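# Move floor yellow foam blocks into tote by door

## Task

Collect each yellow foam block lying on this room's floor and place it fully inside the tote near the door. Blocks resting on the desks must stay exactly where they were, with the same face up. At the finish the tote must sit on the floor, and the robot must not have fallen or be left leaning, or the task fails. Anything that stays in place only because the robot is holding it is not counted as done.

## Robot and tools

ROBOT. A Hello Robot Stretch 3: a two-wheeled drive base (0.33 m long, 0.34 m wide), a lift on a vertical mast, and one telescoping arm that sticks out to the robot's RIGHT side, ending in a wrist (yaw, pitch, roll) and a two-finger gripper. The arm only reaches sideways, so to shift the gripper forward or back you drive the base. Turning in place pivots around the point midway between the drive wheels, 0.05 m behind the front edge. With the arm pulled in and wrist folded, a turn sweeps a circle of radius 0.28 m; an unfolded, level wrist reaches outside that circle.

FRAMES. Base frame: origin on the floor between the drive wheels, x forward, y left, z up. hand_pose is reported in this frame, located where closed fingertips meet; with all wrist joints at zero its x axis points up, y back along the arm toward the mast, z toward the robot's rear. Odometry frame = base frame at scene start; heading is positive to the left, range -3.142 to 3.142, and wheel slip is counted as motion.

TOOL execute_actions. Arguments: actions (a list holding exactly one action, or empty to just read state and images) and cameras (list of names from head_camera, nav_camera, wrist_camera, all; omitted, null or ["all"] gives all, [] gives none). One action may contain:
- base: exactly one key. translate_m is a relative drive in metres from the base's current spot, straight along x, forward positive, -1 to 1. rotate_rad is a relative turn in place in radians, left (counter-clockwise seen from above) positive, -3.2 to 3.2. No sideways motion. Base offsets count from the base position in the most recent state report.
- joints: a single dictionary keyed by joint name, each value an absolute target (not an offset). lift_m 0 to 1.1 m (arm height); arm_m 0 to 0.52 m (extension); wrist_yaw_rad -1.345 to 4.42 (0 = along the arm, positive swings toward the front, 3.0 folds over the base); wrist_pitch_rad -1.57 to 0.451 (0 level, negative tips fingertips down); wrist_roll_rad -2.911 to 2.911 (0 = fingers side by side, level); gripper_m -0.089 to 0.179 (larger = wider; the actual fingertip gap is smaller by about 0.007 m near closed and 0.025 m fully open, and zero below 0.007); head_pan_rad -3.953 to 1.73 (0 forward, positive left, -1.57 looks along the arm); head_tilt_rad -1.53 to 0.419 (0 level, negative down). Done tolerances: ±0.004 for lift, arm, gripper; ±0.02 for yaw, roll, head; ±0.05 for pitch.
- contact_limits: only arm_m, a motor_effort percentage from 1 to 100 at which that arm motion halts (contact_stop). Lower is gentler, too low stops immediately; it also caps holding force until the next action. Values over the maximum are cut down.
All motions in an action start together. Omitted joints or base may still be driving toward an earlier target. Unknown keys or out-of-range numbers make the whole call rejected with no motion. If a result reports a stop, the remaining calls in that reply are skipped.

TOOL wait: seconds, 0 to 10. Commands nothing; returns the same state and images as an empty action.

TOOL zoom_image: camera (head_camera, nav_camera, wrist_camera) and region [x0, y0, x1, y1] in pixels of that camera's latest full image, top-left origin, at most 504 by 504. Image sizes: head_camera 896x504, nav_camera 672x504 (fisheye), wrist_camera 644x364.

TOOL finished_scene: scene, the integer number of the scene being ended. Irreversible; the result reports success and may give the next task. Replying with no tool call ends everything. If resuming, first send an empty execute_actions to learn the current scene and task.

RESULT LINES. base_status and joint_status: how each motion ended. "done" for the base only means the wheels turned the commanded amount. "off_target": came to rest short and may still push. After contact_stop, time_out or torque_fault the old target is dropped; arm or lift that contact-stopped go slack until commanded again (a slack lift may sag under load, or be pushed up by closing fingers on a surface). on_its_own covers what this call did not command; its "held at" is the held target, not the actual position. motor_effort: percent of maximum, positive toward larger joint values, peak in brackets; readings carry fixed bias and noise. Positive wheel effort drives forward. Effort at rest outside its range suggests pushing or carrying. lidar_m: 12 distances from the base origin, 30-degree sectors starting straight ahead and going counter-clockwise (4th left, 7th behind, 10th right), scan plane 0.17 m above the floor, range 0.15 to 12 m, "-" = nothing; it misses glass, low items, thin legs, and the robot partly blocks sectors 5, 6, 9, 10. wrist_depth_mm (45 to 1000) and head_depth_mm (280 to 4000, image sideways) give 7x7 grids of median depth. base_tilt in degrees (forward/right positive, few-degree bias). turned_by_wheels and turned_by_imu: turn since last result, left positive.

GRIPPING. Close to a gripper_m value below the object's width (lower squeezes harder; too hard triggers a stall guard that weakens grip). Release by opening at least 0.02 above where the fingers touched. Neither reading nor "done" confirms a grasp; check cameras. To re-squeeze, send a different value.

SPEED. Base is fast (0.30 m/s, 1.9 rad/s) only when stowed: lift_m under 0.30, arm_m under 0.03, wrist_yaw_rad over 2.54; else 0.10 m/s and 0.63 rad/s.

AVOID. Fold or unfold the wrist only with lift_m 0.32 to 0.95, wrist_pitch_rad -0.4 and roll near 0; once folded the lift may go down to 0.25. With yaw below -0.4 keep pitch at -0.5 or lower. Base, wrist and head have no contact stop and will keep pushing; wrist servos overheat and go limp for 10 s under prolonged load. Pushing the arm into something rigid with the gripper above about 0.45 m can tip the robot, more so with higher contact limits or a repeated push. Don't drive while holding or hooking something fixed; snagging furniture, especially reversing, can tip it. If tilting: undo the last move in small steps, free the gripper, lower lift to about 0.2. Avoid drops, slams, hard hits and knocking desk blocks.

Each tool is called after "Call:" as name(argument=value, ...), one argument or row to a line, values as JSON.

## Session

Call:
execute_actions(
  actions=[],
)

Scene clock: 0.00 s.
base_odometry: x=+0.000 y=+0.000 heading=+0.000 (m, m, rad; odometry frame)
turned_by_wheels: +0.000 (rad since the last result)
turned_by_imu: +0.000 (rad since the last result)
base_tilt: forward=-0.6 right=+1.9 (deg)
lidar_m: 1.32 1.03 1.01 1.08 1.59 1.81 0.94 0.73 0.72 0.77 1.14 1.94
head_depth_mm: 1794 1937 1903 1909 1866 1854 1844 / 1799 2060 2042 2022 1994 1989 1951 / 1817 2099 2104 2085 2067 2074 2039 / 1722 1764 1774 1767 1779 1778 1799 / 1515 1529 1527 1524 1534 1537 1537 / 1343 1342 1341 1346 1347 1345 1349 / 1190 1197 1197 1197 1200 1204 1200
base_status: not commanded
joint_positions: lift_m=+0.343 arm_m=+0.001 wrist_yaw_rad=+2.960 wrist_pitch_rad=-0.417 wrist_roll_rad=+0.016 gripper_m=+0.037 head_pan_rad=+0.012 head_tilt_rad=-0.020
joint_status: not commanded
motor_effort: left_wheel=+1 right_wheel=+0 lift_m=+19 arm_m=-1 wrist_yaw_rad=+0 wrist_pitch_rad=+4 wrist_roll_rad=+0 gripper_m=+0 head_pan_rad=+0 head_tilt_rad=+1 (%)
hand_pose: x=+0.0192 y=+0.0750 z=+0.3560 quat_wxyz=(+0.209, +0.707, +0.082, +0.670) (m; base frame)
wrist_depth_mm: - - - - 987 904 813 / 1000 - - - - 962 864 / 945 - - - - 996 913 / 767 - 845 878 918 990 932 / 645 - 717 709 735 773 806 / 539 549 565 592 629 645 665 / 483 - - 523 524 543 568
pictures: head_camera (sideways: a quarter turn clockwise sets it upright), nav_camera (sideways: a quarter turn counterclockwise sets it upright), wrist_camera
Images, in order (width x height): head_camera 896x504, nav_camera 672x504, wrist_camera 644x364.

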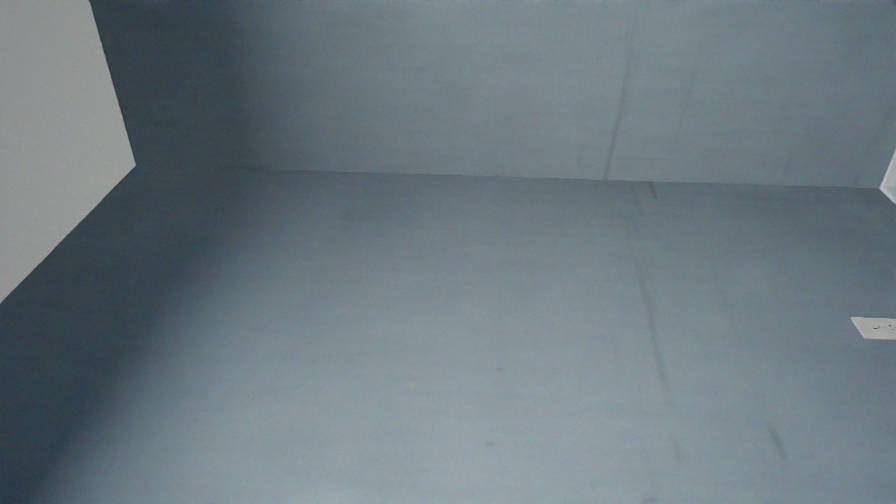

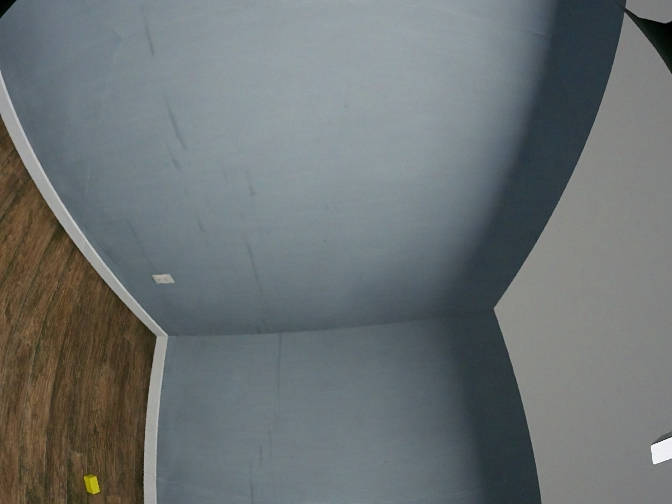

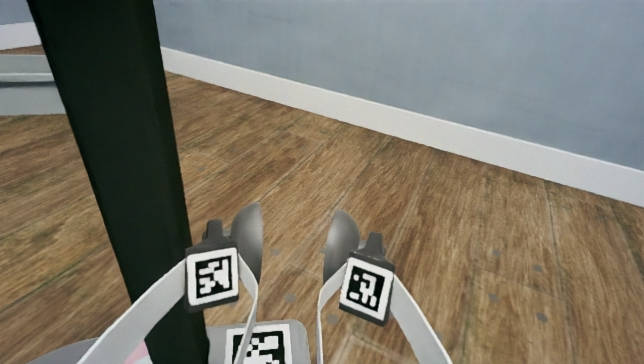

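Call:
execute_actions(
  actions=[
    {"joints":{"head_pan_rad":-0.9,"head_tilt_rad":-0.7}},
  ],
  cameras=["nav_camera","head_camera"],
)

Call:
execute_actions(
  actions=[
    {"joints":{"head_pan_rad":-2.2}},
  ],
  cameras=["nav_camera","head_camera"],
)

Call:
execute_actions(
  actions=[
    {"joints":{"head_pan_rad":-3.6}},
  ],
  cameras=["nav_camera","head_camera"],
)

Call:
execute_actions(
  actions=[
    {"joints":{"head_pan_rad":1.6,"head_tilt_rad":-0.9}},
  ],
  cameras=["nav_camera","head_camera"],
)

Scene clock: 10.67 s.
base_odometry: x=+0.000 y=+0.000 heading=+0.000 (m, m, rad; odometry frame)
turned_by_wheels: +0.000 (rad since the last result)
turned_by_imu: +0.001 (rad since the last result)
base_tilt: forward=-0.5 right=+1.8 (deg)
lidar_m: 1.31 1.02 1.01 1.08 1.59 1.81 0.94 0.74 0.72 0.77 1.14 1.93
head_depth_mm: 1119 1171 1234 1276 1333 1369 1258 / 1338 1412 1470 1555 1630 1459 1240 / 1659 1748 1882 2000 1775 1464 1242 / 1730 1933 2179 2211 1767 1448 1231 / 1682 1865 2112 2206 1749 1443 1235 / 1640 1819 2032 2166 1737 1423 1220 / 1592 1750 1960 2070 1720 1425 1215
base_status: not commanded
joint_positions: lift_m=+0.343 arm_m=+0.001 wrist_yaw_rad=+2.960 wrist_pitch_rad=-0.417 wrist_roll_rad=+0.016 gripper_m=+0.037 head_pan_rad=-0.893 head_tilt_rad=-0.691
joint_status: all done
motor_effort: left_wheel=+1(1) right_wheel=+0(0) lift_m=+18(18) arm_m=-2(0) wrist_yaw_rad=+0(0) wrist_pitch_rad=+4(4) wrist_roll_rad=+0(0) gripper_m=+0(1) head_pan_rad=-3(47) head_tilt_rad=-3(30) (%)
hand_pose: x=+0.0192 y=+0.0750 z=+0.3560 quat_wxyz=(+0.209, +0.707, +0.082, +0.670) (m; base frame)
wrist_depth_mm: - - - - 983 888 811 / - - - - - 958 866 / 956 - - - - - 899 / 765 - 825 866 922 963 936 / 639 - 711 719 746 765 798 / 542 553 561 598 623 645 656 / 485 - - 523 523 546 562
pictures: head_camera (sideways: a quarter turn clockwise sets it upright), nav_camera (sideways: a quarter turn counterclockwise sets it upright)
Images, in order (width x height): head_camera 896x504, nav_camera 672x504.

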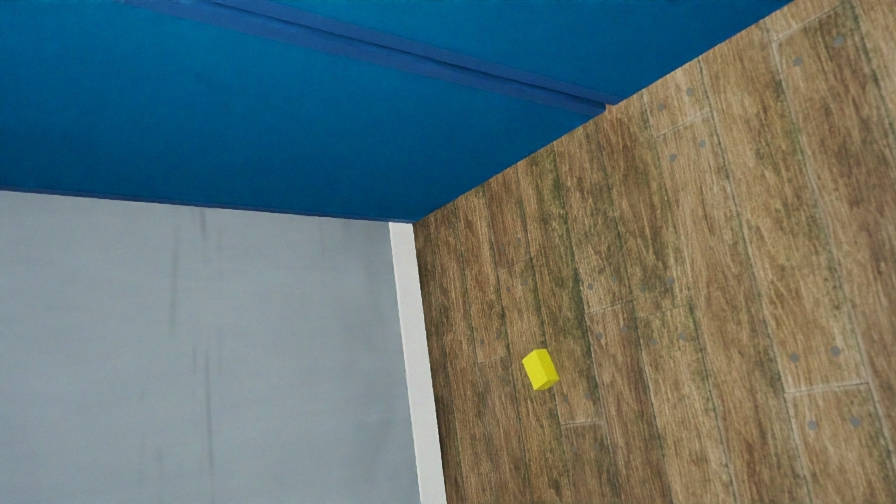

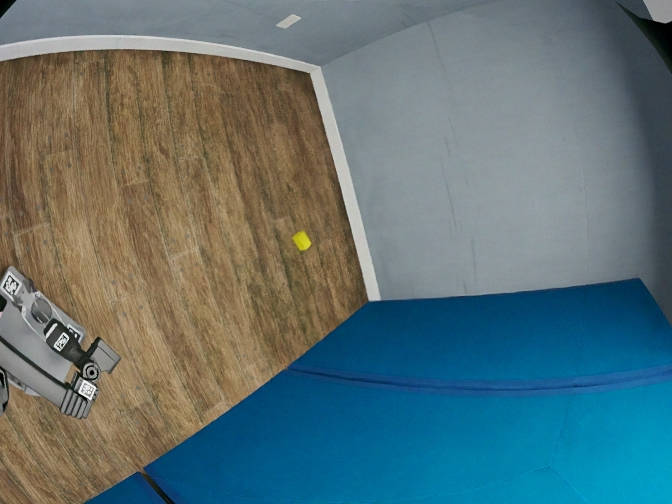

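Scene clock: 11.87 s.
base_odometry: x=+0.000 y=+0.000 heading=+0.000 (m, m, rad; odometry frame)
turned_by_wheels: +0.000 (rad since the last result)
turned_by_imu: +0.000 (rad since the last result)
base_tilt: forward=-0.5 right=+2.0 (deg)
lidar_m: 1.31 1.03 1.01 1.08 1.60 1.80 0.94 0.73 0.72 0.77 1.14 1.93
head_depth_mm: 596 662 743 847 987 1179 1247 / 595 661 746 844 987 1178 1243 / 594 657 741 846 981 1168 1238 / 593 660 739 843 985 1178 1234 / 613 684 751 861 1006 1176 1229 / 592 658 738 840 972 1172 1222 / 590 656 738 842 976 1157 1218
base_status: not commanded
joint_positions: lift_m=+0.343 arm_m=+0.001 wrist_yaw_rad=+2.960 wrist_pitch_rad=-0.417 wrist_roll_rad=+0.016 gripper_m=+0.037 head_pan_rad=-2.193 head_tilt_rad=-0.691
joint_status: all done
motor_effort: left_wheel=+0(0) right_wheel=+0(0) lift_m=+19(19) arm_m=+0(1) wrist_yaw_rad=+0(0) wrist_pitch_rad=+4(4) wrist_roll_rad=+1(1) gripper_m=-1(1) head_pan_rad=-4(44) head_tilt_rad=-4(3) (%)
hand_pose: x=+0.0192 y=+0.0750 z=+0.3560 quat_wxyz=(+0.209, +0.707, +0.082, +0.670) (m; base frame)
wrist_depth_mm: - - - - 980 900 817 / - - - - - 941 859 / 935 - - - - 990 909 / 756 - 833 889 920 971 944 / 643 - 722 702 748 758 798 / 540 550 563 601 623 637 663 / 482 - - 524 525 552 560
pictures: head_camera (sideways: a quarter turn clockwise sets it upright), nav_camera (sideways: a quarter turn counterclockwise sets it upright)
Images, in order (width x height): head_camera 896x504, nav_camera 672x504.

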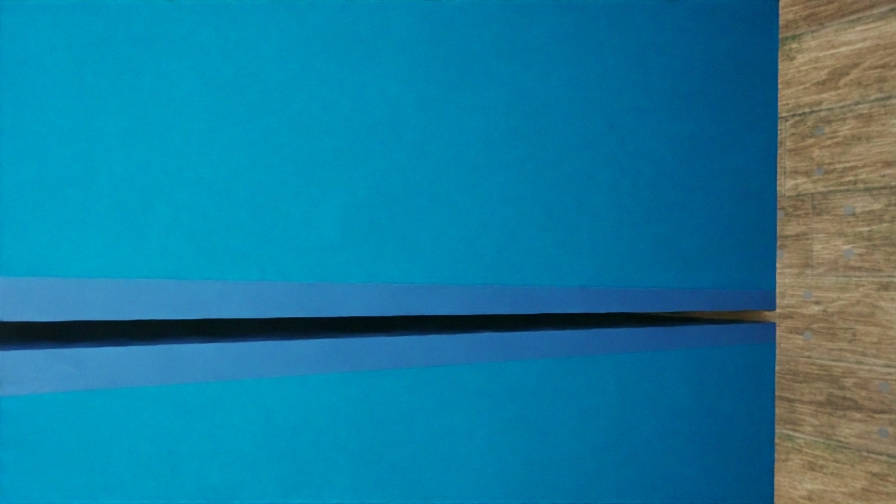

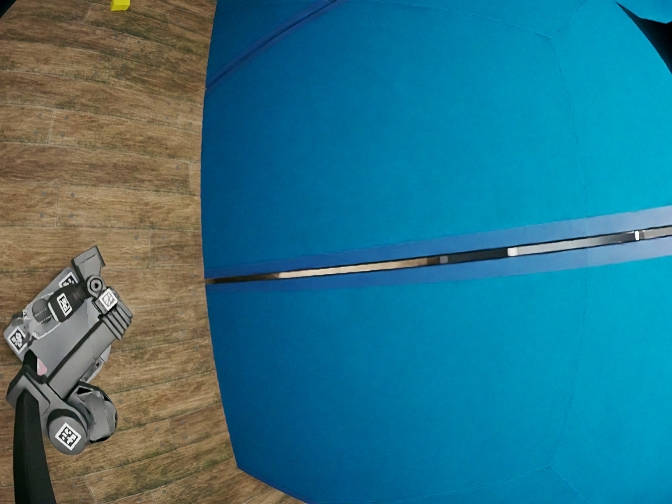

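Scene clock: 13.10 s.
base_odometry: x=+0.000 y=+0.000 heading=+0.000 (m, m, rad; odometry frame)
turned_by_wheels: +0.000 (rad since the last result)
turned_by_imu: +0.000 (rad since the last result)
base_tilt: forward=-0.4 right=+1.9 (deg)
lidar_m: 1.31 1.03 1.01 1.08 1.59 1.81 0.94 0.73 0.72 0.77 1.14 1.93
head_depth_mm: 1497 1652 1847 2057 1721 1471 - / 1523 1664 1894 2081 1772 1458 1243 / 1548 1706 1910 2097 1755 1453 1237 / 1578 1746 1983 2147 1755 1445 1236 / 1615 1793 1994 2163 1733 1441 1225 / 1629 1823 2036 2171 1734 1422 1214 / 1665 1853 2109 2152 1714 1422 1223
base_status: not commanded
joint_positions: lift_m=+0.343 arm_m=+0.001 wrist_yaw_rad=+2.960 wrist_pitch_rad=-0.417 wrist_roll_rad=+0.016 gripper_m=+0.037 head_pan_rad=-3.593 head_tilt_rad=-0.691
joint_status: all done
motor_effort: left_wheel=+0(0) right_wheel=+0(0) lift_m=+19(19) arm_m=-1(1) wrist_yaw_rad=+0(0) wrist_pitch_rad=+4(5) wrist_roll_rad=+0(1) gripper_m=+0(0) head_pan_rad=-3(45) head_tilt_rad=-4(3) (%)
hand_pose: x=+0.0192 y=+0.0750 z=+0.3560 quat_wxyz=(+0.209, +0.707, +0.082, +0.670) (m; base frame)
wrist_depth_mm: - - - - 974 879 787 / - - - - - 953 849 / 944 - - - - - 893 / 750 - 829 875 912 963 938 / 640 - 707 718 737 770 807 / 547 554 563 590 621 645 656 / 483 - - 523 530 551 573
pictures: head_camera (sideways: a quarter turn clockwise sets it upright), nav_camera (sideways: a quarter turn counterclockwise sets it upright)
Images, in order (width x height): head_camera 896x504, nav_camera 672x504.

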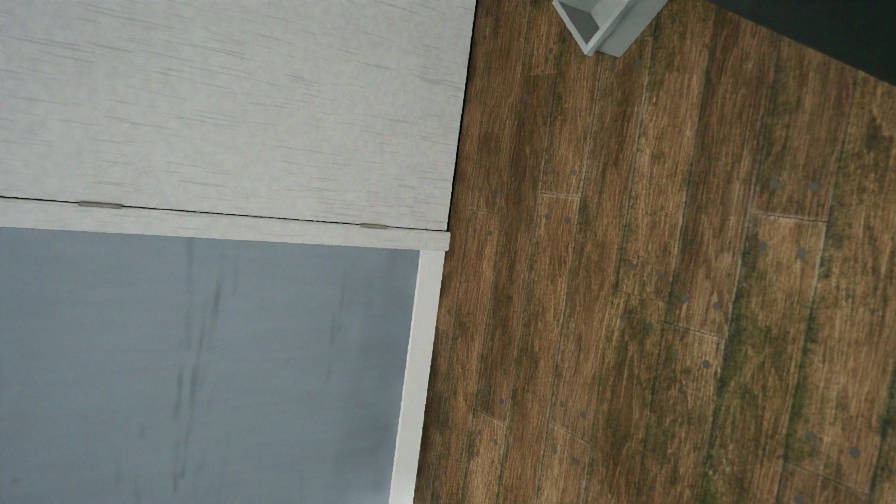

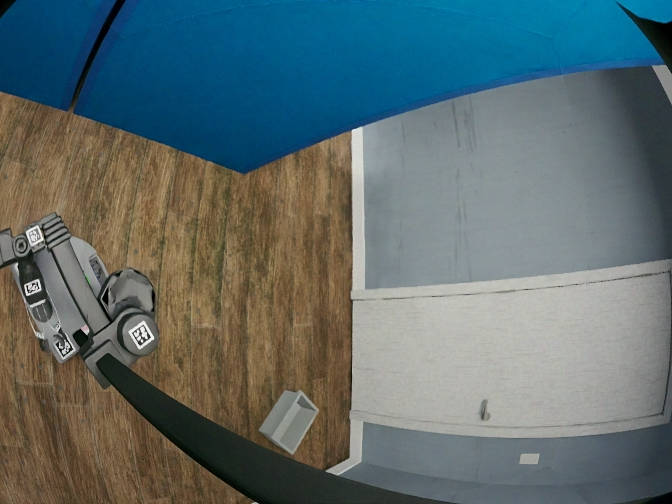

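Scene clock: 15.83 s.
base_odometry: x=+0.000 y=+0.000 heading=+0.000 (m, m, rad; odometry frame)
turned_by_wheels: +0.000 (rad since the last result)
turned_by_imu: +0.000 (rad since the last result)
base_tilt: forward=-0.5 right=+1.9 (deg)
lidar_m: 1.31 1.02 1.01 1.08 1.59 1.81 0.94 0.73 0.72 0.77 1.14 1.93
head_depth_mm: 900 997 1130 1291 1454 1322 1157 / 955 1069 1220 1414 1493 1307 1155 / 1021 1150 1323 1561 1489 1306 1150 / 1093 1254 1456 1671 1478 1302 1147 / 1175 1366 1607 1759 1481 1289 1130 / 1271 1500 1793 1729 1475 1301 - / 1395 1665 1961 1679 1500 - -
base_status: not commanded
joint_positions: lift_m=+0.343 arm_m=+0.001 wrist_yaw_rad=+2.960 wrist_pitch_rad=-0.417 wrist_roll_rad=+0.016 gripper_m=+0.037 head_pan_rad=+1.593 head_tilt_rad=-0.889
joint_status: all done
motor_effort: left_wheel=+0(0) right_wheel=+0(0) lift_m=+19(19) arm_m=-2(1) wrist_yaw_rad=+0(0) wrist_pitch_rad=+5(4) wrist_roll_rad=+1(0) gripper_m=-1(0) head_pan_rad=+3(43) head_tilt_rad=-4(17) (%)
hand_pose: x=+0.0192 y=+0.0750 z=+0.3560 quat_wxyz=(+0.209, +0.707, +0.082, +0.670) (m; base frame)
wrist_depth_mm: - - - - 994 873 805 / - - - - - 957 858 / 947 - - - - - 909 / 752 - 832 865 919 964 934 / 639 - 722 717 749 773 806 / 539 545 570 594 628 643 670 / 486 - - 527 529 548 566
pictures: head_camera (sideways: a quarter turn clockwise sets it upright), nav_camera (sideways: a quarter turn counterclockwise sets it upright)
Images, in order (width x height): head_camera 896x504, nav_camera 672x504.

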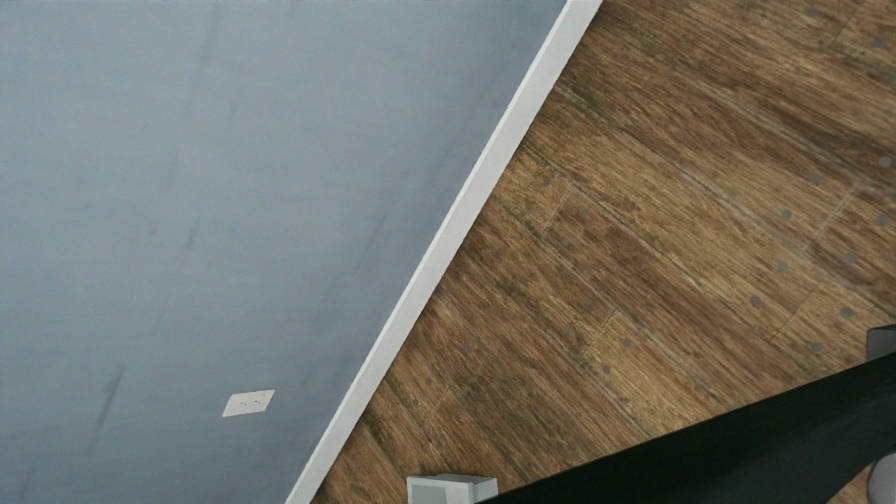

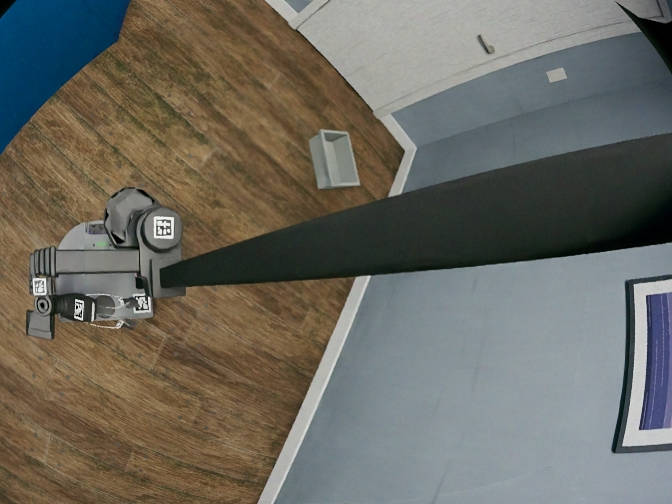

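Call:
execute_actions(
  actions=[
    {"base":{"rotate_rad":-0.4},"joints":{"lift_m":0.28,"head_pan_rad":-1.2,"head_tilt_rad":-1.2}},
  ],
  cameras=[],
)

Call:
execute_actions(
  actions=[
    {"base":{"translate_m":1.0}},
  ],
  cameras=[],
)

Call:
execute_actions(
  actions=[
    {"base":{"translate_m":0.33}},
  ],
  cameras=[],
)

Call:
execute_actions(
  actions=[
    {"joints":{"lift_m":0.36,"wrist_yaw_rad":0,"gripper_m":0.15,"arm_m":0.1}},
  ],
  cameras=[],
)

Call:
execute_actions(
  actions=[
    {"joints":{"wrist_pitch_rad":-1.5,"head_pan_rad":-1.57}},
  ],
)

Scene clock: 46.63 s.
base_odometry: x=+0.000 y=+0.000 heading=-0.400 (m, m, rad; odometry frame)
turned_by_wheels: -0.400 (rad since the last result)
turned_by_imu: -0.402 (rad since the last result)
base_tilt: forward=-0.6 right=+1.9 (deg)
lidar_m: 1.93 1.20 1.01 1.01 1.14 1.81 1.80 0.86 0.73 0.72 0.82 1.35
head_depth_mm: 713 830 1015 1259 1311 1213 1122 / 758 896 1095 1373 1304 1219 1120 / 812 972 1209 1405 1304 1242 - / 876 1060 1350 1422 1294 - - / 955 1176 1490 1411 1295 1194 1128 / 1037 1310 1528 1408 1279 1184 1100 / 1138 1494 1539 1394 1282 1183 1099
base_status: done
joint_positions: lift_m=+0.281 arm_m=+0.001 wrist_yaw_rad=+2.960 wrist_pitch_rad=-0.417 wrist_roll_rad=+0.016 gripper_m=+0.037 head_pan_rad=-1.193 head_tilt_rad=-1.186
joint_status: all done
motor_effort: left_wheel=+3(10) right_wheel=-3(12) lift_m=+10(15) arm_m=-2(1) wrist_yaw_rad=+0(0) wrist_pitch_rad=+5(5) wrist_roll_rad=+0(1) gripper_m=-2(0) head_pan_rad=-4(44) head_tilt_rad=-6(22) (%)
hand_pose: x=+0.0192 y=+0.0749 z=+0.2934 quat_wxyz=(+0.209, +0.707, +0.082, +0.670) (m; base frame)
wrist_depth_mm: - - - - 987 983 966 / - - - - - - - / 810 - 936 985 - - - / 663 - 728 756 796 830 885 / 551 - 625 616 643 663 703 / 480 - - 532 543 551 571 / - - - 448 455 471 481
pictures: none
No camera images: the call's "cameras" was empty. Leave "cameras" out to get every camera's image.

Scene clock: 51.67 s.
base_odometry: x=+0.921 y=-0.389 heading=-0.400 (m, m, rad; odometry frame)
turned_by_wheels: +0.000 (rad since the last result)
turned_by_imu: +0.005 (rad since the last result)
base_tilt: forward=-0.7 right=+2.0 (deg)
lidar_m: 0.96 0.94 0.79 0.79 0.90 1.48 2.04 1.12 0.94 0.94 1.07 0.96
head_depth_mm: 938 1091 1319 1433 1314 1208 1122 / 1003 1183 1454 1430 1306 1220 1120 / 1069 1286 1532 1415 1301 1237 - / 1158 1408 1564 1413 1300 - - / 1251 1559 1535 1416 1282 1195 1125 / 1316 1572 1537 1402 1283 1183 1096 / 1197 1380 1508 1399 1281 1175 1095
base_status: done
joint_positions: lift_m=+0.281 arm_m=+0.001 wrist_yaw_rad=+2.960 wrist_pitch_rad=-0.417 wrist_roll_rad=+0.016 gripper_m=+0.037 head_pan_rad=-1.194 head_tilt_rad=-1.186
joint_status: not commanded
motor_effort: left_wheel=+2(11) right_wheel=-3(8) lift_m=+10(10) arm_m=-1(1) wrist_yaw_rad=+0(1) wrist_pitch_rad=+4(4) wrist_roll_rad=+1(1) gripper_m=+1(0) head_pan_rad=-3(3) head_tilt_rad=-5(5) (%)
hand_pose: x=+0.0192 y=+0.0749 z=+0.2933 quat_wxyz=(+0.209, +0.707, +0.082, +0.670) (m; base frame)
wrist_depth_mm: 839 811 805 784 776 768 763 / 884 - 875 854 836 824 826 / 813 - 905 913 905 903 883 / 667 - 734 760 801 841 884 / 556 - 618 616 651 672 697 / 476 - - 529 542 554 574 / - - - 451 456 472 487
pictures: none
No camera images: the call's "cameras" was empty. Leave "cameras" out to get every camera's image.

Scene clock: 54.53 s.
base_odometry: x=+1.225 y=-0.518 heading=-0.400 (m, m, rad; odometry frame)
turned_by_wheels: +0.000 (rad since the last result)
turned_by_imu: +0.002 (rad since the last result)
base_tilt: forward=-0.4 right=+1.8 (deg)
lidar_m: 0.64 0.72 0.72 0.72 0.81 1.35 2.20 1.20 1.02 1.01 0.75 0.64
head_depth_mm: 1011 1192 1422 1436 1310 1209 1116 / 1079 1283 1525 1422 1300 1218 1120 / 1159 1391 1560 1418 1288 1239 - / 1176 1440 1556 1411 1298 - - / 1008 1202 1482 1408 1295 1193 1129 / 880 1032 1241 1379 1283 1188 1104 / 781 892 1052 1268 1282 1180 1095
base_status: done
joint_positions: lift_m=+0.281 arm_m=+0.001 wrist_yaw_rad=+2.960 wrist_pitch_rad=-0.417 wrist_roll_rad=+0.016 gripper_m=+0.037 head_pan_rad=-1.194 head_tilt_rad=-1.186
joint_status: not commanded
motor_effort: left_wheel=+2(10) right_wheel=-3(8) lift_m=+10(10) arm_m=-1(1) wrist_yaw_rad=+0(0) wrist_pitch_rad=+4(4) wrist_roll_rad=+1(0) gripper_m=+0(0) head_pan_rad=-3(3) head_tilt_rad=-6(5) (%)
hand_pose: x=+0.0192 y=+0.0749 z=+0.2933 quat_wxyz=(+0.209, +0.707, +0.082, +0.670) (m; base frame)
wrist_depth_mm: 765 742 733 718 709 698 688 / 832 - 791 776 776 758 747 / 807 - 839 834 827 828 787 / 668 - 719 760 789 840 773 / 548 - 617 619 644 663 684 / 481 - - 528 541 550 569 / - - - 451 458 473 487
pictures: none
No camera images: the call's "cameras" was empty. Leave "cameras" out to get every camera's image.

Scene clock: 57.03 s.
base_odometry: x=+1.225 y=-0.518 heading=-0.400 (m, m, rad; odometry frame)
turned_by_wheels: +0.000 (rad since the last result)
turned_by_imu: +0.000 (rad since the last result)
base_tilt: forward=-0.4 right=+1.9 (deg)
lidar_m: 0.63 0.72 0.72 0.72 0.81 1.35 2.20 1.20 1.02 1.01 0.75 0.64
head_depth_mm: 1015 1185 1423 1439 1314 1210 1122 / 1086 1282 1509 1428 1329 1190 1123 / 1165 1391 1560 1420 - 1225 - / 1172 1440 1570 1411 1303 1224 - / 1007 1203 1480 1410 1287 1192 1117 / 877 1030 1250 1379 1284 1181 1103 / 785 895 1056 1270 1282 1186 1096
base_status: not commanded
joint_positions: lift_m=+0.359 arm_m=+0.100 wrist_yaw_rad=+0.004 wrist_pitch_rad=-0.417 wrist_roll_rad=+0.016 gripper_m=+0.150 head_pan_rad=-1.194 head_tilt_rad=-1.186
joint_status: all done
motor_effort: left_wheel=+2(3) right_wheel=-3(3) lift_m=+25(27) arm_m=+3(3) wrist_yaw_rad=-2(2) wrist_pitch_rad=+4(5) wrist_roll_rad=+0(0) gripper_m=+0(81) head_pan_rad=-3(2) head_tilt_rad=-5(6) (%)
hand_pose: x=-0.0207 y=-0.4691 z=+0.3723 quat_wxyz=(+0.687, +0.147, -0.697, -0.147) (m; base frame)
wrist_depth_mm: 583 721 687 658 618 578 549 / 607 777 756 705 656 616 586 / 628 834 823 760 716 666 632 / 636 795 860 828 782 735 687 / 635 686 705 732 764 777 728 / - 577 599 614 640 690 685 / 488 505 516 535 542 543 584
pictures: none
No camera images: the call's "cameras" was empty. Leave "cameras" out to get every camera's image.

Scene clock: 58.40 s.
base_odometry: x=+1.225 y=-0.518 heading=-0.400 (m, m, rad; odometry frame)
turned_by_wheels: +0.000 (rad since the last result)
turned_by_imu: +0.000 (rad since the last result)
base_tilt: forward=-0.6 right=+2.0 (deg)
lidar_m: 0.63 0.72 0.72 0.72 0.82 1.36 2.19 1.20 1.02 1.02 0.75 0.64
head_depth_mm: 978 1175 1483 1440 1315 1205 1142 / 1009 1218 1522 1428 1306 1221 - / 1037 1252 1526 1421 1344 - - / 1062 1294 1542 1407 1296 1223 - / 1093 1341 1543 1399 1293 1195 1102 / 1124 1392 1538 1407 1289 1181 1103 / 1155 1320 1460 1391 1282 1192 1095
base_status: not commanded
joint_positions: lift_m=+0.359 arm_m=+0.100 wrist_yaw_rad=+0.003 wrist_pitch_rad=-1.495 wrist_roll_rad=+0.016 gripper_m=+0.150 head_pan_rad=-1.563 head_tilt_rad=-1.186
joint_status: all done
motor_effort: left_wheel=+2(3) right_wheel=-3(3) lift_m=+26(25) arm_m=+3(2) wrist_yaw_rad=-2(3) wrist_pitch_rad=-1(5) wrist_roll_rad=+0(1) gripper_m=+0(0) head_pan_rad=-3(31) head_tilt_rad=-5(5) (%)
hand_pose: x=-0.0216 y=-0.2398 z=+0.2408 quat_wxyz=(+0.515, +0.478, -0.521, -0.484) (m; base frame)
wrist_depth_mm: 378 380 387 345 393 401 405 / 384 388 394 396 400 405 410 / 389 393 399 400 407 413 418 / 397 401 405 408 414 417 420 / 402 409 412 416 421 425 430 / - 416 414 - - 431 440 / 418 421 - - - - 446
pictures: head_camera (sideways: a quarter turn clockwise sets it upright), nav_camera (sideways: a quarter turn counterclockwise sets it upright), wrist_camera
Images, in order (width x height): head_camera 896x504, nav_camera 672x504, wrist_camera 644x364.

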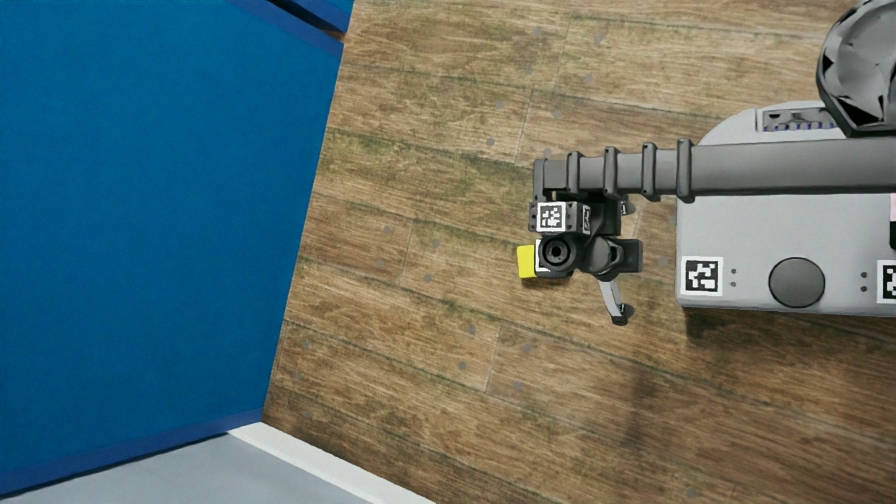

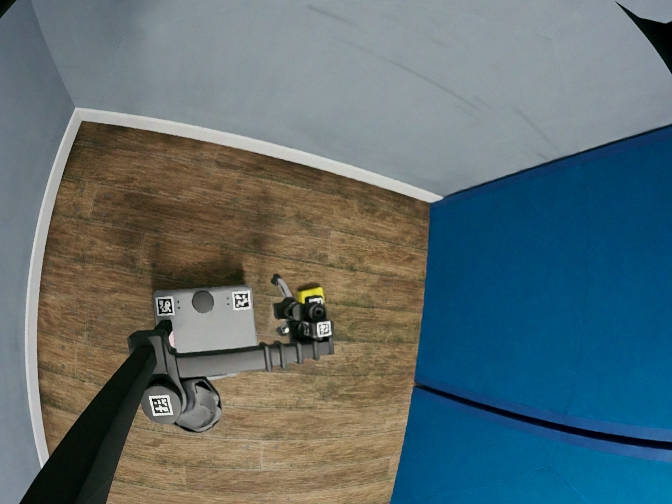

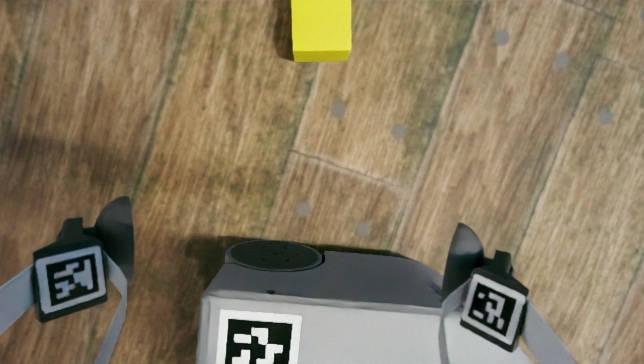

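Call:
execute_actions(
  actions=[
    {"joints":{"arm_m":0.285,"lift_m":0.2}},
  ],
  cameras=["wrist_camera"],
)

Scene clock: 66.97 s.
base_odometry: x=+1.225 y=-0.518 heading=-0.400 (m, m, rad; odometry frame)
turned_by_wheels: +0.000 (rad since the last result)
turned_by_imu: +0.001 (rad since the last result)
base_tilt: forward=-0.7 right=+1.9 (deg)
lidar_m: 0.63 0.72 0.72 0.72 0.82 1.35 2.19 1.20 1.02 1.01 0.75 0.64
head_depth_mm: 981 1175 1494 1436 1312 1205 1133 / 1008 1216 1501 1419 1311 1219 - / 1036 1257 1529 1436 1308 - - / 1060 1293 1525 1434 1278 1228 - / 1094 1342 1542 1402 1287 1197 1101 / 1120 1399 1536 1398 1279 1186 1101 / 1154 1314 1450 1397 1280 1182 1102
base_status: not commanded
joint_positions: lift_m=+0.201 arm_m=+0.285 wrist_yaw_rad=+0.002 wrist_pitch_rad=-1.497 wrist_roll_rad=+0.016 gripper_m=+0.150 head_pan_rad=-1.563 head_tilt_rad=-1.186
joint_status: all done
motor_effort: left_wheel=+2(2) right_wheel=-3(3) lift_m=+10(22) arm_m=+3(2) wrist_yaw_rad=-2(3) wrist_pitch_rad=-1(1) wrist_roll_rad=+0(0) gripper_m=+1(0) head_pan_rad=-3(3) head_tilt_rad=-6(6) (%)
hand_pose: x=-0.0216 y=-0.4245 z=+0.0819 quat_wxyz=(+0.515, +0.478, -0.521, -0.485) (m; base frame)
wrist_depth_mm: 227 229 231 234 234 238 241 / 230 233 235 237 240 242 245 / 233 235 237 240 244 248 249 / 237 238 240 198 247 250 253 / 239 244 245 202 252 254 256 / - 248 248 206 256 258 263 / 249 251 255 256 259 264 266
pictures: wrist_camera
Images, in order (width x height): wrist_camera 644x364.

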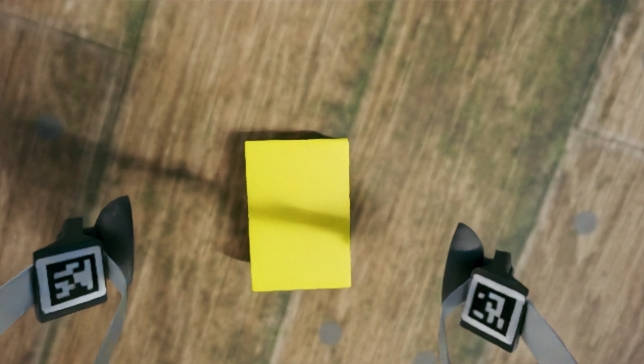

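Call:
execute_actions(
  actions=[
    {"joints":{"arm_m":0.29,"lift_m":0.14,"gripper_m":0.11}},
  ],
  cameras=["wrist_camera"],
)

Call:
execute_actions(
  actions=[
    {"joints":{"gripper_m":0.03}},
  ],
  cameras=["wrist_camera"],
)

Call:
execute_actions(
  actions=[
    {"joints":{"lift_m":0.29}},
  ],
  cameras=["wrist_camera"],
)

Scene clock: 77.23 s.
base_odometry: x=+1.225 y=-0.518 heading=-0.400 (m, m, rad; odometry frame)
turned_by_wheels: +0.000 (rad since the last result)
turned_by_imu: +0.001 (rad since the last result)
base_tilt: forward=-0.5 right=+1.9 (deg)
lidar_m: 0.63 0.72 0.72 0.72 0.82 1.36 2.19 1.20 1.01 1.01 0.75 0.64
head_depth_mm: 984 1180 1475 1433 1311 1206 1118 / 1009 1209 1502 1424 1312 1214 - / 1030 1256 1515 1440 1306 - - / 1058 1298 1521 1428 1281 1232 - / 1092 1343 1548 1402 1293 1198 1106 / 1127 1396 1549 1398 1282 1190 1106 / 1156 1316 1447 1395 1276 1181 1097
base_status: not commanded
joint_positions: lift_m=+0.141 arm_m=+0.290 wrist_yaw_rad=+0.002 wrist_pitch_rad=-1.497 wrist_roll_rad=+0.016 gripper_m=+0.110 head_pan_rad=-1.563 head_tilt_rad=-1.186
joint_status: all done
motor_effort: left_wheel=+2(2) right_wheel=-3(3) lift_m=+10(10) arm_m=+3(2) wrist_yaw_rad=-1(1) wrist_pitch_rad=-1(1) wrist_roll_rad=+0(1) gripper_m=-1(82) head_pan_rad=-4(4) head_tilt_rad=-6(4) (%)
hand_pose: x=-0.0216 y=-0.4295 z=+0.0219 quat_wxyz=(+0.515, +0.478, -0.521, -0.485) (m; base frame)
wrist_depth_mm: 169 171 173 174 176 179 181 / 172 174 176 177 179 182 183 / 175 177 178 180 183 184 187 / 178 179 137 138 185 187 189 / 181 181 140 140 188 190 192 / 183 - 141 142 191 194 196 / 187 188 144 144 194 197 199
pictures: wrist_camera
Images, in order (width x height): wrist_camera 644x364.

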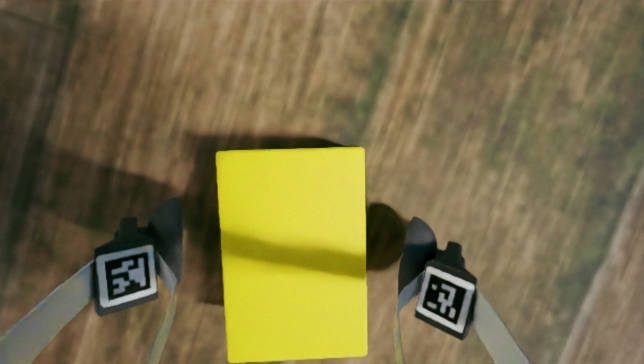

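Scene clock: 78.53 s.
base_odometry: x=+1.225 y=-0.518 heading=-0.400 (m, m, rad; odometry frame)
turned_by_wheels: +0.000 (rad since the last result)
turned_by_imu: +0.000 (rad since the last result)
base_tilt: forward=-0.6 right=+1.9 (deg)
lidar_m: 0.64 0.72 0.72 0.72 0.82 1.35 2.20 1.20 1.01 1.01 0.75 0.64
head_depth_mm: 981 1177 1479 1431 1309 1209 1115 / 1005 1213 1509 1421 1299 1218 - / 1034 1245 1520 1436 1300 - - / 1068 1301 1524 1429 1275 1230 - / 1094 1338 1536 1409 1294 1195 1107 / 1121 1390 1557 1402 1282 1185 1102 / 1148 1306 1449 1398 1278 1186 1100
base_status: not commanded
joint_positions: lift_m=+0.141 arm_m=+0.290 wrist_yaw_rad=+0.002 wrist_pitch_rad=-1.497 wrist_roll_rad=+0.016 gripper_m=+0.031 head_pan_rad=-1.563 head_tilt_rad=-1.186
joint_status: all done
motor_effort: left_wheel=+2(2) right_wheel=-3(3) lift_m=+10(10) arm_m=+2(2) wrist_yaw_rad=-2(1) wrist_pitch_rad=-1(2) wrist_roll_rad=+0(1) gripper_m=-12(87) head_pan_rad=-4(3) head_tilt_rad=-5(6) (%)
hand_pose: x=-0.0216 y=-0.4295 z=+0.0219 quat_wxyz=(+0.515, +0.478, -0.521, -0.485) (m; base frame)
wrist_depth_mm: 170 171 173 175 177 178 180 / 172 173 176 177 180 182 183 / 175 177 178 181 182 184 186 / 177 178 134 135 185 187 189 / 180 183 136 137 188 190 193 / 183 184 138 139 192 193 196 / 185 188 141 141 195 198 200
pictures: wrist_camera
Images, in order (width x height): wrist_camera 644x364.

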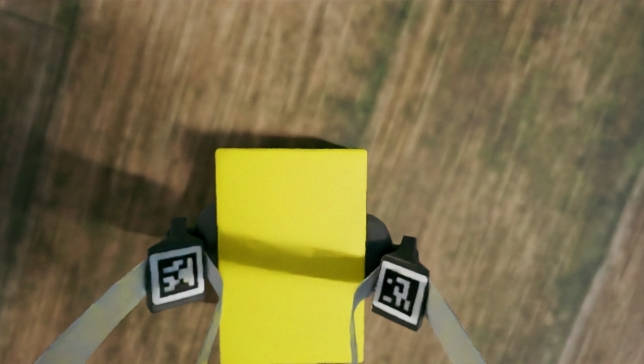

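Scene clock: 80.73 s.
base_odometry: x=+1.225 y=-0.518 heading=-0.400 (m, m, rad; odometry frame)
turned_by_wheels: +0.000 (rad since the last result)
turned_by_imu: +0.000 (rad since the last result)
base_tilt: forward=-0.5 right=+1.9 (deg)
lidar_m: 0.64 0.72 0.72 0.72 0.82 1.36 2.19 1.20 1.01 0.38 0.75 0.64
head_depth_mm: 981 1171 1480 1433 1308 1211 1126 / 1005 1217 1508 1423 1304 1218 - / 1033 1251 1539 1440 1298 - - / 1063 1288 1530 1449 1280 1224 - / 1095 1335 1533 1412 1289 1192 1107 / 1123 1387 1544 1398 1291 1186 1102 / 1150 1317 1448 1398 1276 1183 1097
base_status: not commanded
joint_positions: lift_m=+0.289 arm_m=+0.290 wrist_yaw_rad=+0.002 wrist_pitch_rad=-1.497 wrist_roll_rad=+0.016 gripper_m=+0.031 head_pan_rad=-1.563 head_tilt_rad=-1.186
joint_status: all done
motor_effort: left_wheel=+2(2) right_wheel=-3(3) lift_m=+26(27) arm_m=+3(3) wrist_yaw_rad=-1(2) wrist_pitch_rad=+0(1) wrist_roll_rad=+0(0) gripper_m=-12(12) head_pan_rad=-4(3) head_tilt_rad=-6(6) (%)
hand_pose: x=-0.0216 y=-0.4294 z=+0.1708 quat_wxyz=(+0.515, +0.478, -0.521, -0.485) (m; base frame)
wrist_depth_mm: 308 314 318 319 324 326 332 / 316 318 321 324 330 333 338 / 319 325 329 329 333 341 340 / 326 331 134 135 339 345 349 / 331 332 135 137 348 350 356 / 336 338 138 139 352 357 359 / 341 346 141 142 358 361 369
pictures: wrist_camera
Images, in order (width x height): wrist_camera 644x364.

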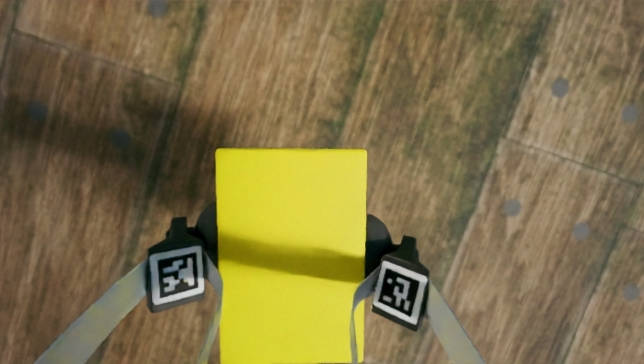

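Call:
execute_actions(
  actions=[
    {"base":{"rotate_rad":0.8},"joints":{"wrist_yaw_rad":3.0,"arm_m":0.02,"lift_m":0.295,"head_pan_rad":-0.6,"head_tilt_rad":-0.9}},
  ],
  cameras=["wrist_camera","nav_camera"],
)

Call:
execute_actions(
  actions=[
    {"base":{"rotate_rad":2.22}},
  ],
  cameras=[],
)

Call:
execute_actions(
  actions=[
    {"base":{"translate_m":1}},
  ],
  cameras=[],
)

Call:
execute_actions(
  actions=[
    {"base":{"translate_m":0.9}},
  ],
)

Scene clock: 100.17 s.
base_odometry: x=+1.225 y=-0.518 heading=+0.400 (m, m, rad; odometry frame)
turned_by_wheels: +0.800 (rad since the last result)
turned_by_imu: +0.808 (rad since the last result)
base_tilt: forward=-0.6 right=+1.8 (deg)
lidar_m: 0.75 0.72 0.74 1.00 2.62 1.47 1.06 1.01 0.17 0.16 0.64 0.65
head_depth_mm: 522 586 673 789 948 1191 1154 / 542 614 706 834 1018 1237 1149 / 565 645 747 893 1102 1270 1149 / 590 674 788 955 1196 1292 1143 / 616 711 841 1028 1319 1287 1139 / 645 751 897 1111 1379 1275 1133 / 678 793 960 1210 1407 1268 1123
base_status: done
joint_positions: lift_m=+0.295 arm_m=+0.021 wrist_yaw_rad=+2.999 wrist_pitch_rad=-1.562 wrist_roll_rad=+0.016 gripper_m=+0.031 head_pan_rad=-0.607 head_tilt_rad=-0.903
joint_status: all done
motor_effort: left_wheel=-2(7) right_wheel=+4(11) lift_m=+20(26) arm_m=-8(8) wrist_yaw_rad=+1(3) wrist_pitch_rad=+19(20) wrist_roll_rad=+1(0) gripper_m=-14(14) head_pan_rad=+3(46) head_tilt_rad=+2(17) (%)
hand_pose: x=-0.0242 y=-0.1874 z=+0.1771 quat_wxyz=(+0.536, +0.539, +0.457, +0.461) (m; base frame)
wrist_depth_mm: - - - - 322 324 326 / - - - - 329 333 334 / - - - - 339 341 346 / - - 133 136 349 350 355 / 342 347 130 133 354 361 363 / 351 355 127 130 364 370 376 / 359 368 125 127 379 379 385
pictures: nav_camera (sideways: a quarter turn counterclockwise sets it upright), wrist_camera
Images, in order (width x height): nav_camera 672x504, wrist_camera 644x364.

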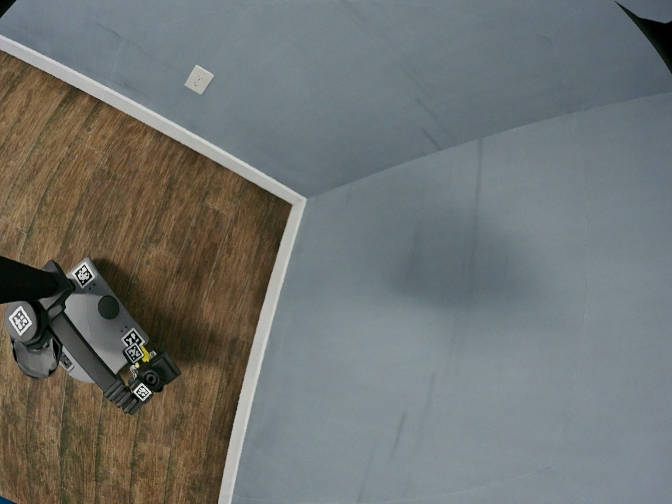

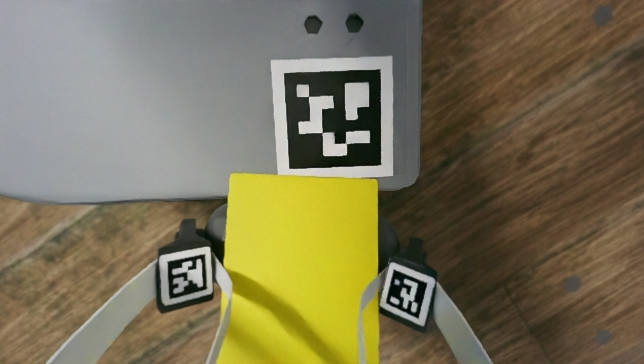

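Scene clock: 102.83 s.
base_odometry: x=+1.225 y=-0.518 heading=+2.620 (m, m, rad; odometry frame)
turned_by_wheels: +2.220 (rad since the last result)
turned_by_imu: +2.235 (rad since the last result)
base_tilt: forward=-0.7 right=+1.8 (deg)
lidar_m: 3.10 1.31 1.03 1.01 0.82 0.64 0.64 0.68 0.17 0.16 0.77 1.15
head_depth_mm: 850 921 1005 1112 1235 1273 1160 / 961 1049 1163 1307 1417 1310 1151 / 1100 1223 1400 1589 1483 1302 1147 / 1300 1473 1703 1728 1489 1290 1146 / 1575 1849 2001 1730 1468 1288 1138 / 1992 2355 2066 1713 1470 1275 1135 / 2703 2564 2040 1699 1462 1266 1124
base_status: done
joint_positions: lift_m=+0.295 arm_m=+0.021 wrist_yaw_rad=+2.999 wrist_pitch_rad=-1.562 wrist_roll_rad=+0.016 gripper_m=+0.031 head_pan_rad=-0.607 head_tilt_rad=-0.902
joint_status: not commanded
motor_effort: left_wheel=-1(8) right_wheel=+3(16) lift_m=+19(20) arm_m=-9(9) wrist_yaw_rad=+1(0) wrist_pitch_rad=+19(19) wrist_roll_rad=+0(0) gripper_m=-13(13) head_pan_rad=+4(4) head_tilt_rad=+1(1) (%)
hand_pose: x=-0.0242 y=-0.1874 z=+0.1771 quat_wxyz=(+0.536, +0.539, +0.457, +0.461) (m; base frame)
wrist_depth_mm: - - - - 319 325 325 / - - - - 330 330 335 / - - - - 339 341 346 / - - 133 136 348 353 353 / 343 345 130 134 354 360 365 / 351 352 127 130 366 373 375 / 362 366 125 127 375 382 387
pictures: none
No camera images: the call's "cameras" was empty. Leave "cameras" out to get every camera's image.

Scene clock: 107.83 s.
base_odometry: x=+0.358 y=-0.019 heading=+2.620 (m, m, rad; odometry frame)
turned_by_wheels: +0.000 (rad since the last result)
turned_by_imu: +0.004 (rad since the last result)
base_tilt: forward=-0.4 right=+1.9 (deg)
lidar_m: 2.11 1.17 0.92 0.90 0.97 1.45 1.63 1.06 0.17 0.16 0.89 1.33
head_depth_mm: 989 1071 1171 1278 1408 1306 1158 / 1121 1223 1354 1516 1494 1299 1151 / 1289 1427 1610 1704 1489 1296 1149 / 1524 1723 1933 1739 1472 1281 1144 / 1832 2153 2076 1722 1479 1278 1138 / 2010 2287 2078 1724 1474 1272 1137 / 1883 2143 2057 1675 1458 1273 1125
base_status: done
joint_positions: lift_m=+0.295 arm_m=+0.021 wrist_yaw_rad=+2.999 wrist_pitch_rad=-1.562 wrist_roll_rad=+0.016 gripper_m=+0.031 head_pan_rad=-0.607 head_tilt_rad=-0.902
joint_status: not commanded
motor_effort: left_wheel=-2(5) right_wheel=+4(14) lift_m=+19(19) arm_m=-9(9) wrist_yaw_rad=+1(0) wrist_pitch_rad=+19(19) wrist_roll_rad=+0(1) gripper_m=-15(14) head_pan_rad=+3(3) head_tilt_rad=+1(1) (%)
hand_pose: x=-0.0242 y=-0.1874 z=+0.1771 quat_wxyz=(+0.536, +0.539, +0.457, +0.461) (m; base frame)
wrist_depth_mm: - - - - 323 323 326 / - - - - 329 332 338 / - - - - 339 342 343 / - - 133 136 347 352 355 / 341 344 130 133 357 362 366 / 352 353 127 130 365 370 373 / 361 366 125 127 380 382 388
pictures: none
No camera images: the call's "cameras" was empty. Leave "cameras" out to get every camera's image.

Scene clock: 112.60 s.
base_odometry: x=-0.422 y=+0.429 heading=+2.620 (m, m, rad; odometry frame)
turned_by_wheels: +0.000 (rad since the last result)
turned_by_imu: +0.004 (rad since the last result)
base_tilt: forward=-0.3 right=+2.1 (deg)
lidar_m: 1.22 1.33 0.81 0.80 0.87 1.30 2.53 1.19 0.17 0.16 1.00 1.23
head_depth_mm: 1117 1206 1325 1456 1472 1302 1156 / 1269 1392 1528 1654 1504 1307 1153 / 1336 1528 1776 1747 1422 1278 1145 / 1253 1444 1710 1740 1425 1286 1141 / 1166 1340 1570 1722 1463 1291 1132 / 1116 1269 1470 1664 1468 1278 1139 / 1061 1207 1389 1595 1450 1265 1128
base_status: done
joint_positions: lift_m=+0.295 arm_m=+0.021 wrist_yaw_rad=+2.999 wrist_pitch_rad=-1.562 wrist_roll_rad=+0.016 gripper_m=+0.031 head_pan_rad=-0.607 head_tilt_rad=-0.902
joint_status: not commanded
motor_effort: left_wheel=-2(6) right_wheel=+4(14) lift_m=+20(19) arm_m=-8(9) wrist_yaw_rad=+0(0) wrist_pitch_rad=+19(19) wrist_roll_rad=+0(0) gripper_m=-14(15) head_pan_rad=+3(3) head_tilt_rad=+0(0) (%)
hand_pose: x=-0.0242 y=-0.1874 z=+0.1771 quat_wxyz=(+0.536, +0.539, +0.457, +0.461) (m; base frame)
wrist_depth_mm: - - - - 319 324 326 / - - - - 331 335 335 / - - - - 340 343 344 / - - 133 136 350 349 355 / 342 344 130 133 355 360 364 / 351 351 128 130 366 371 376 / 359 367 125 127 381 382 388
pictures: head_camera (sideways: a quarter turn clockwise sets it upright), nav_camera (sideways: a quarter turn counterclockwise sets it upright), wrist_camera
Images, in order (width x height): head_camera 896x504, nav_camera 672x504, wrist_camera 644x364.

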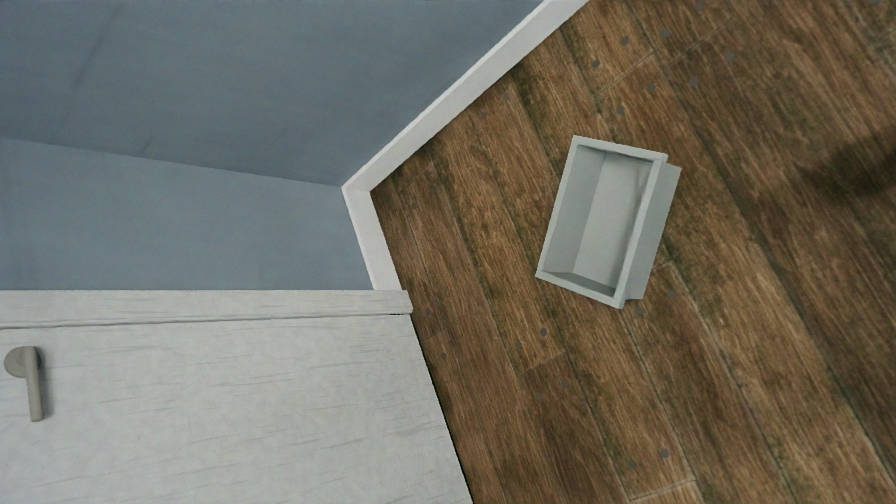

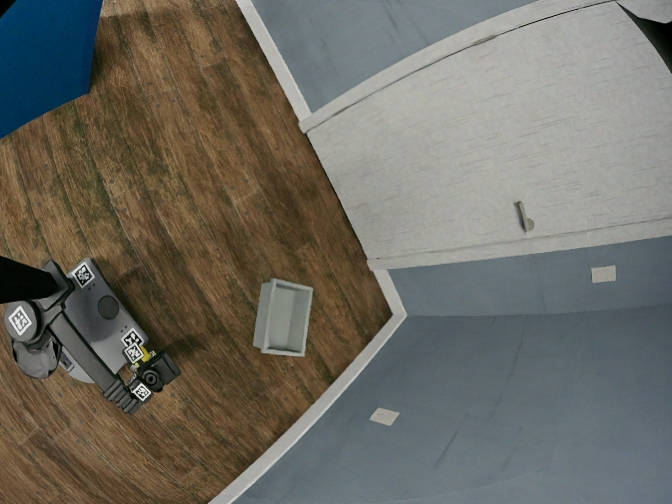

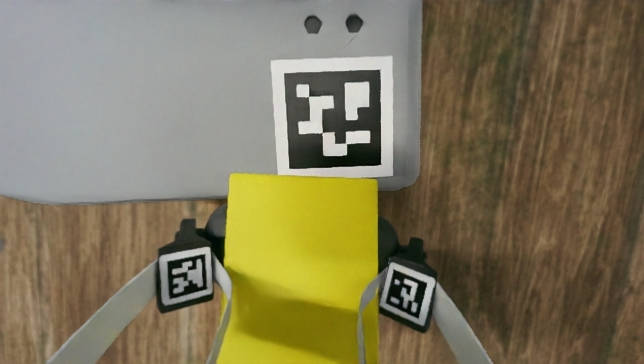

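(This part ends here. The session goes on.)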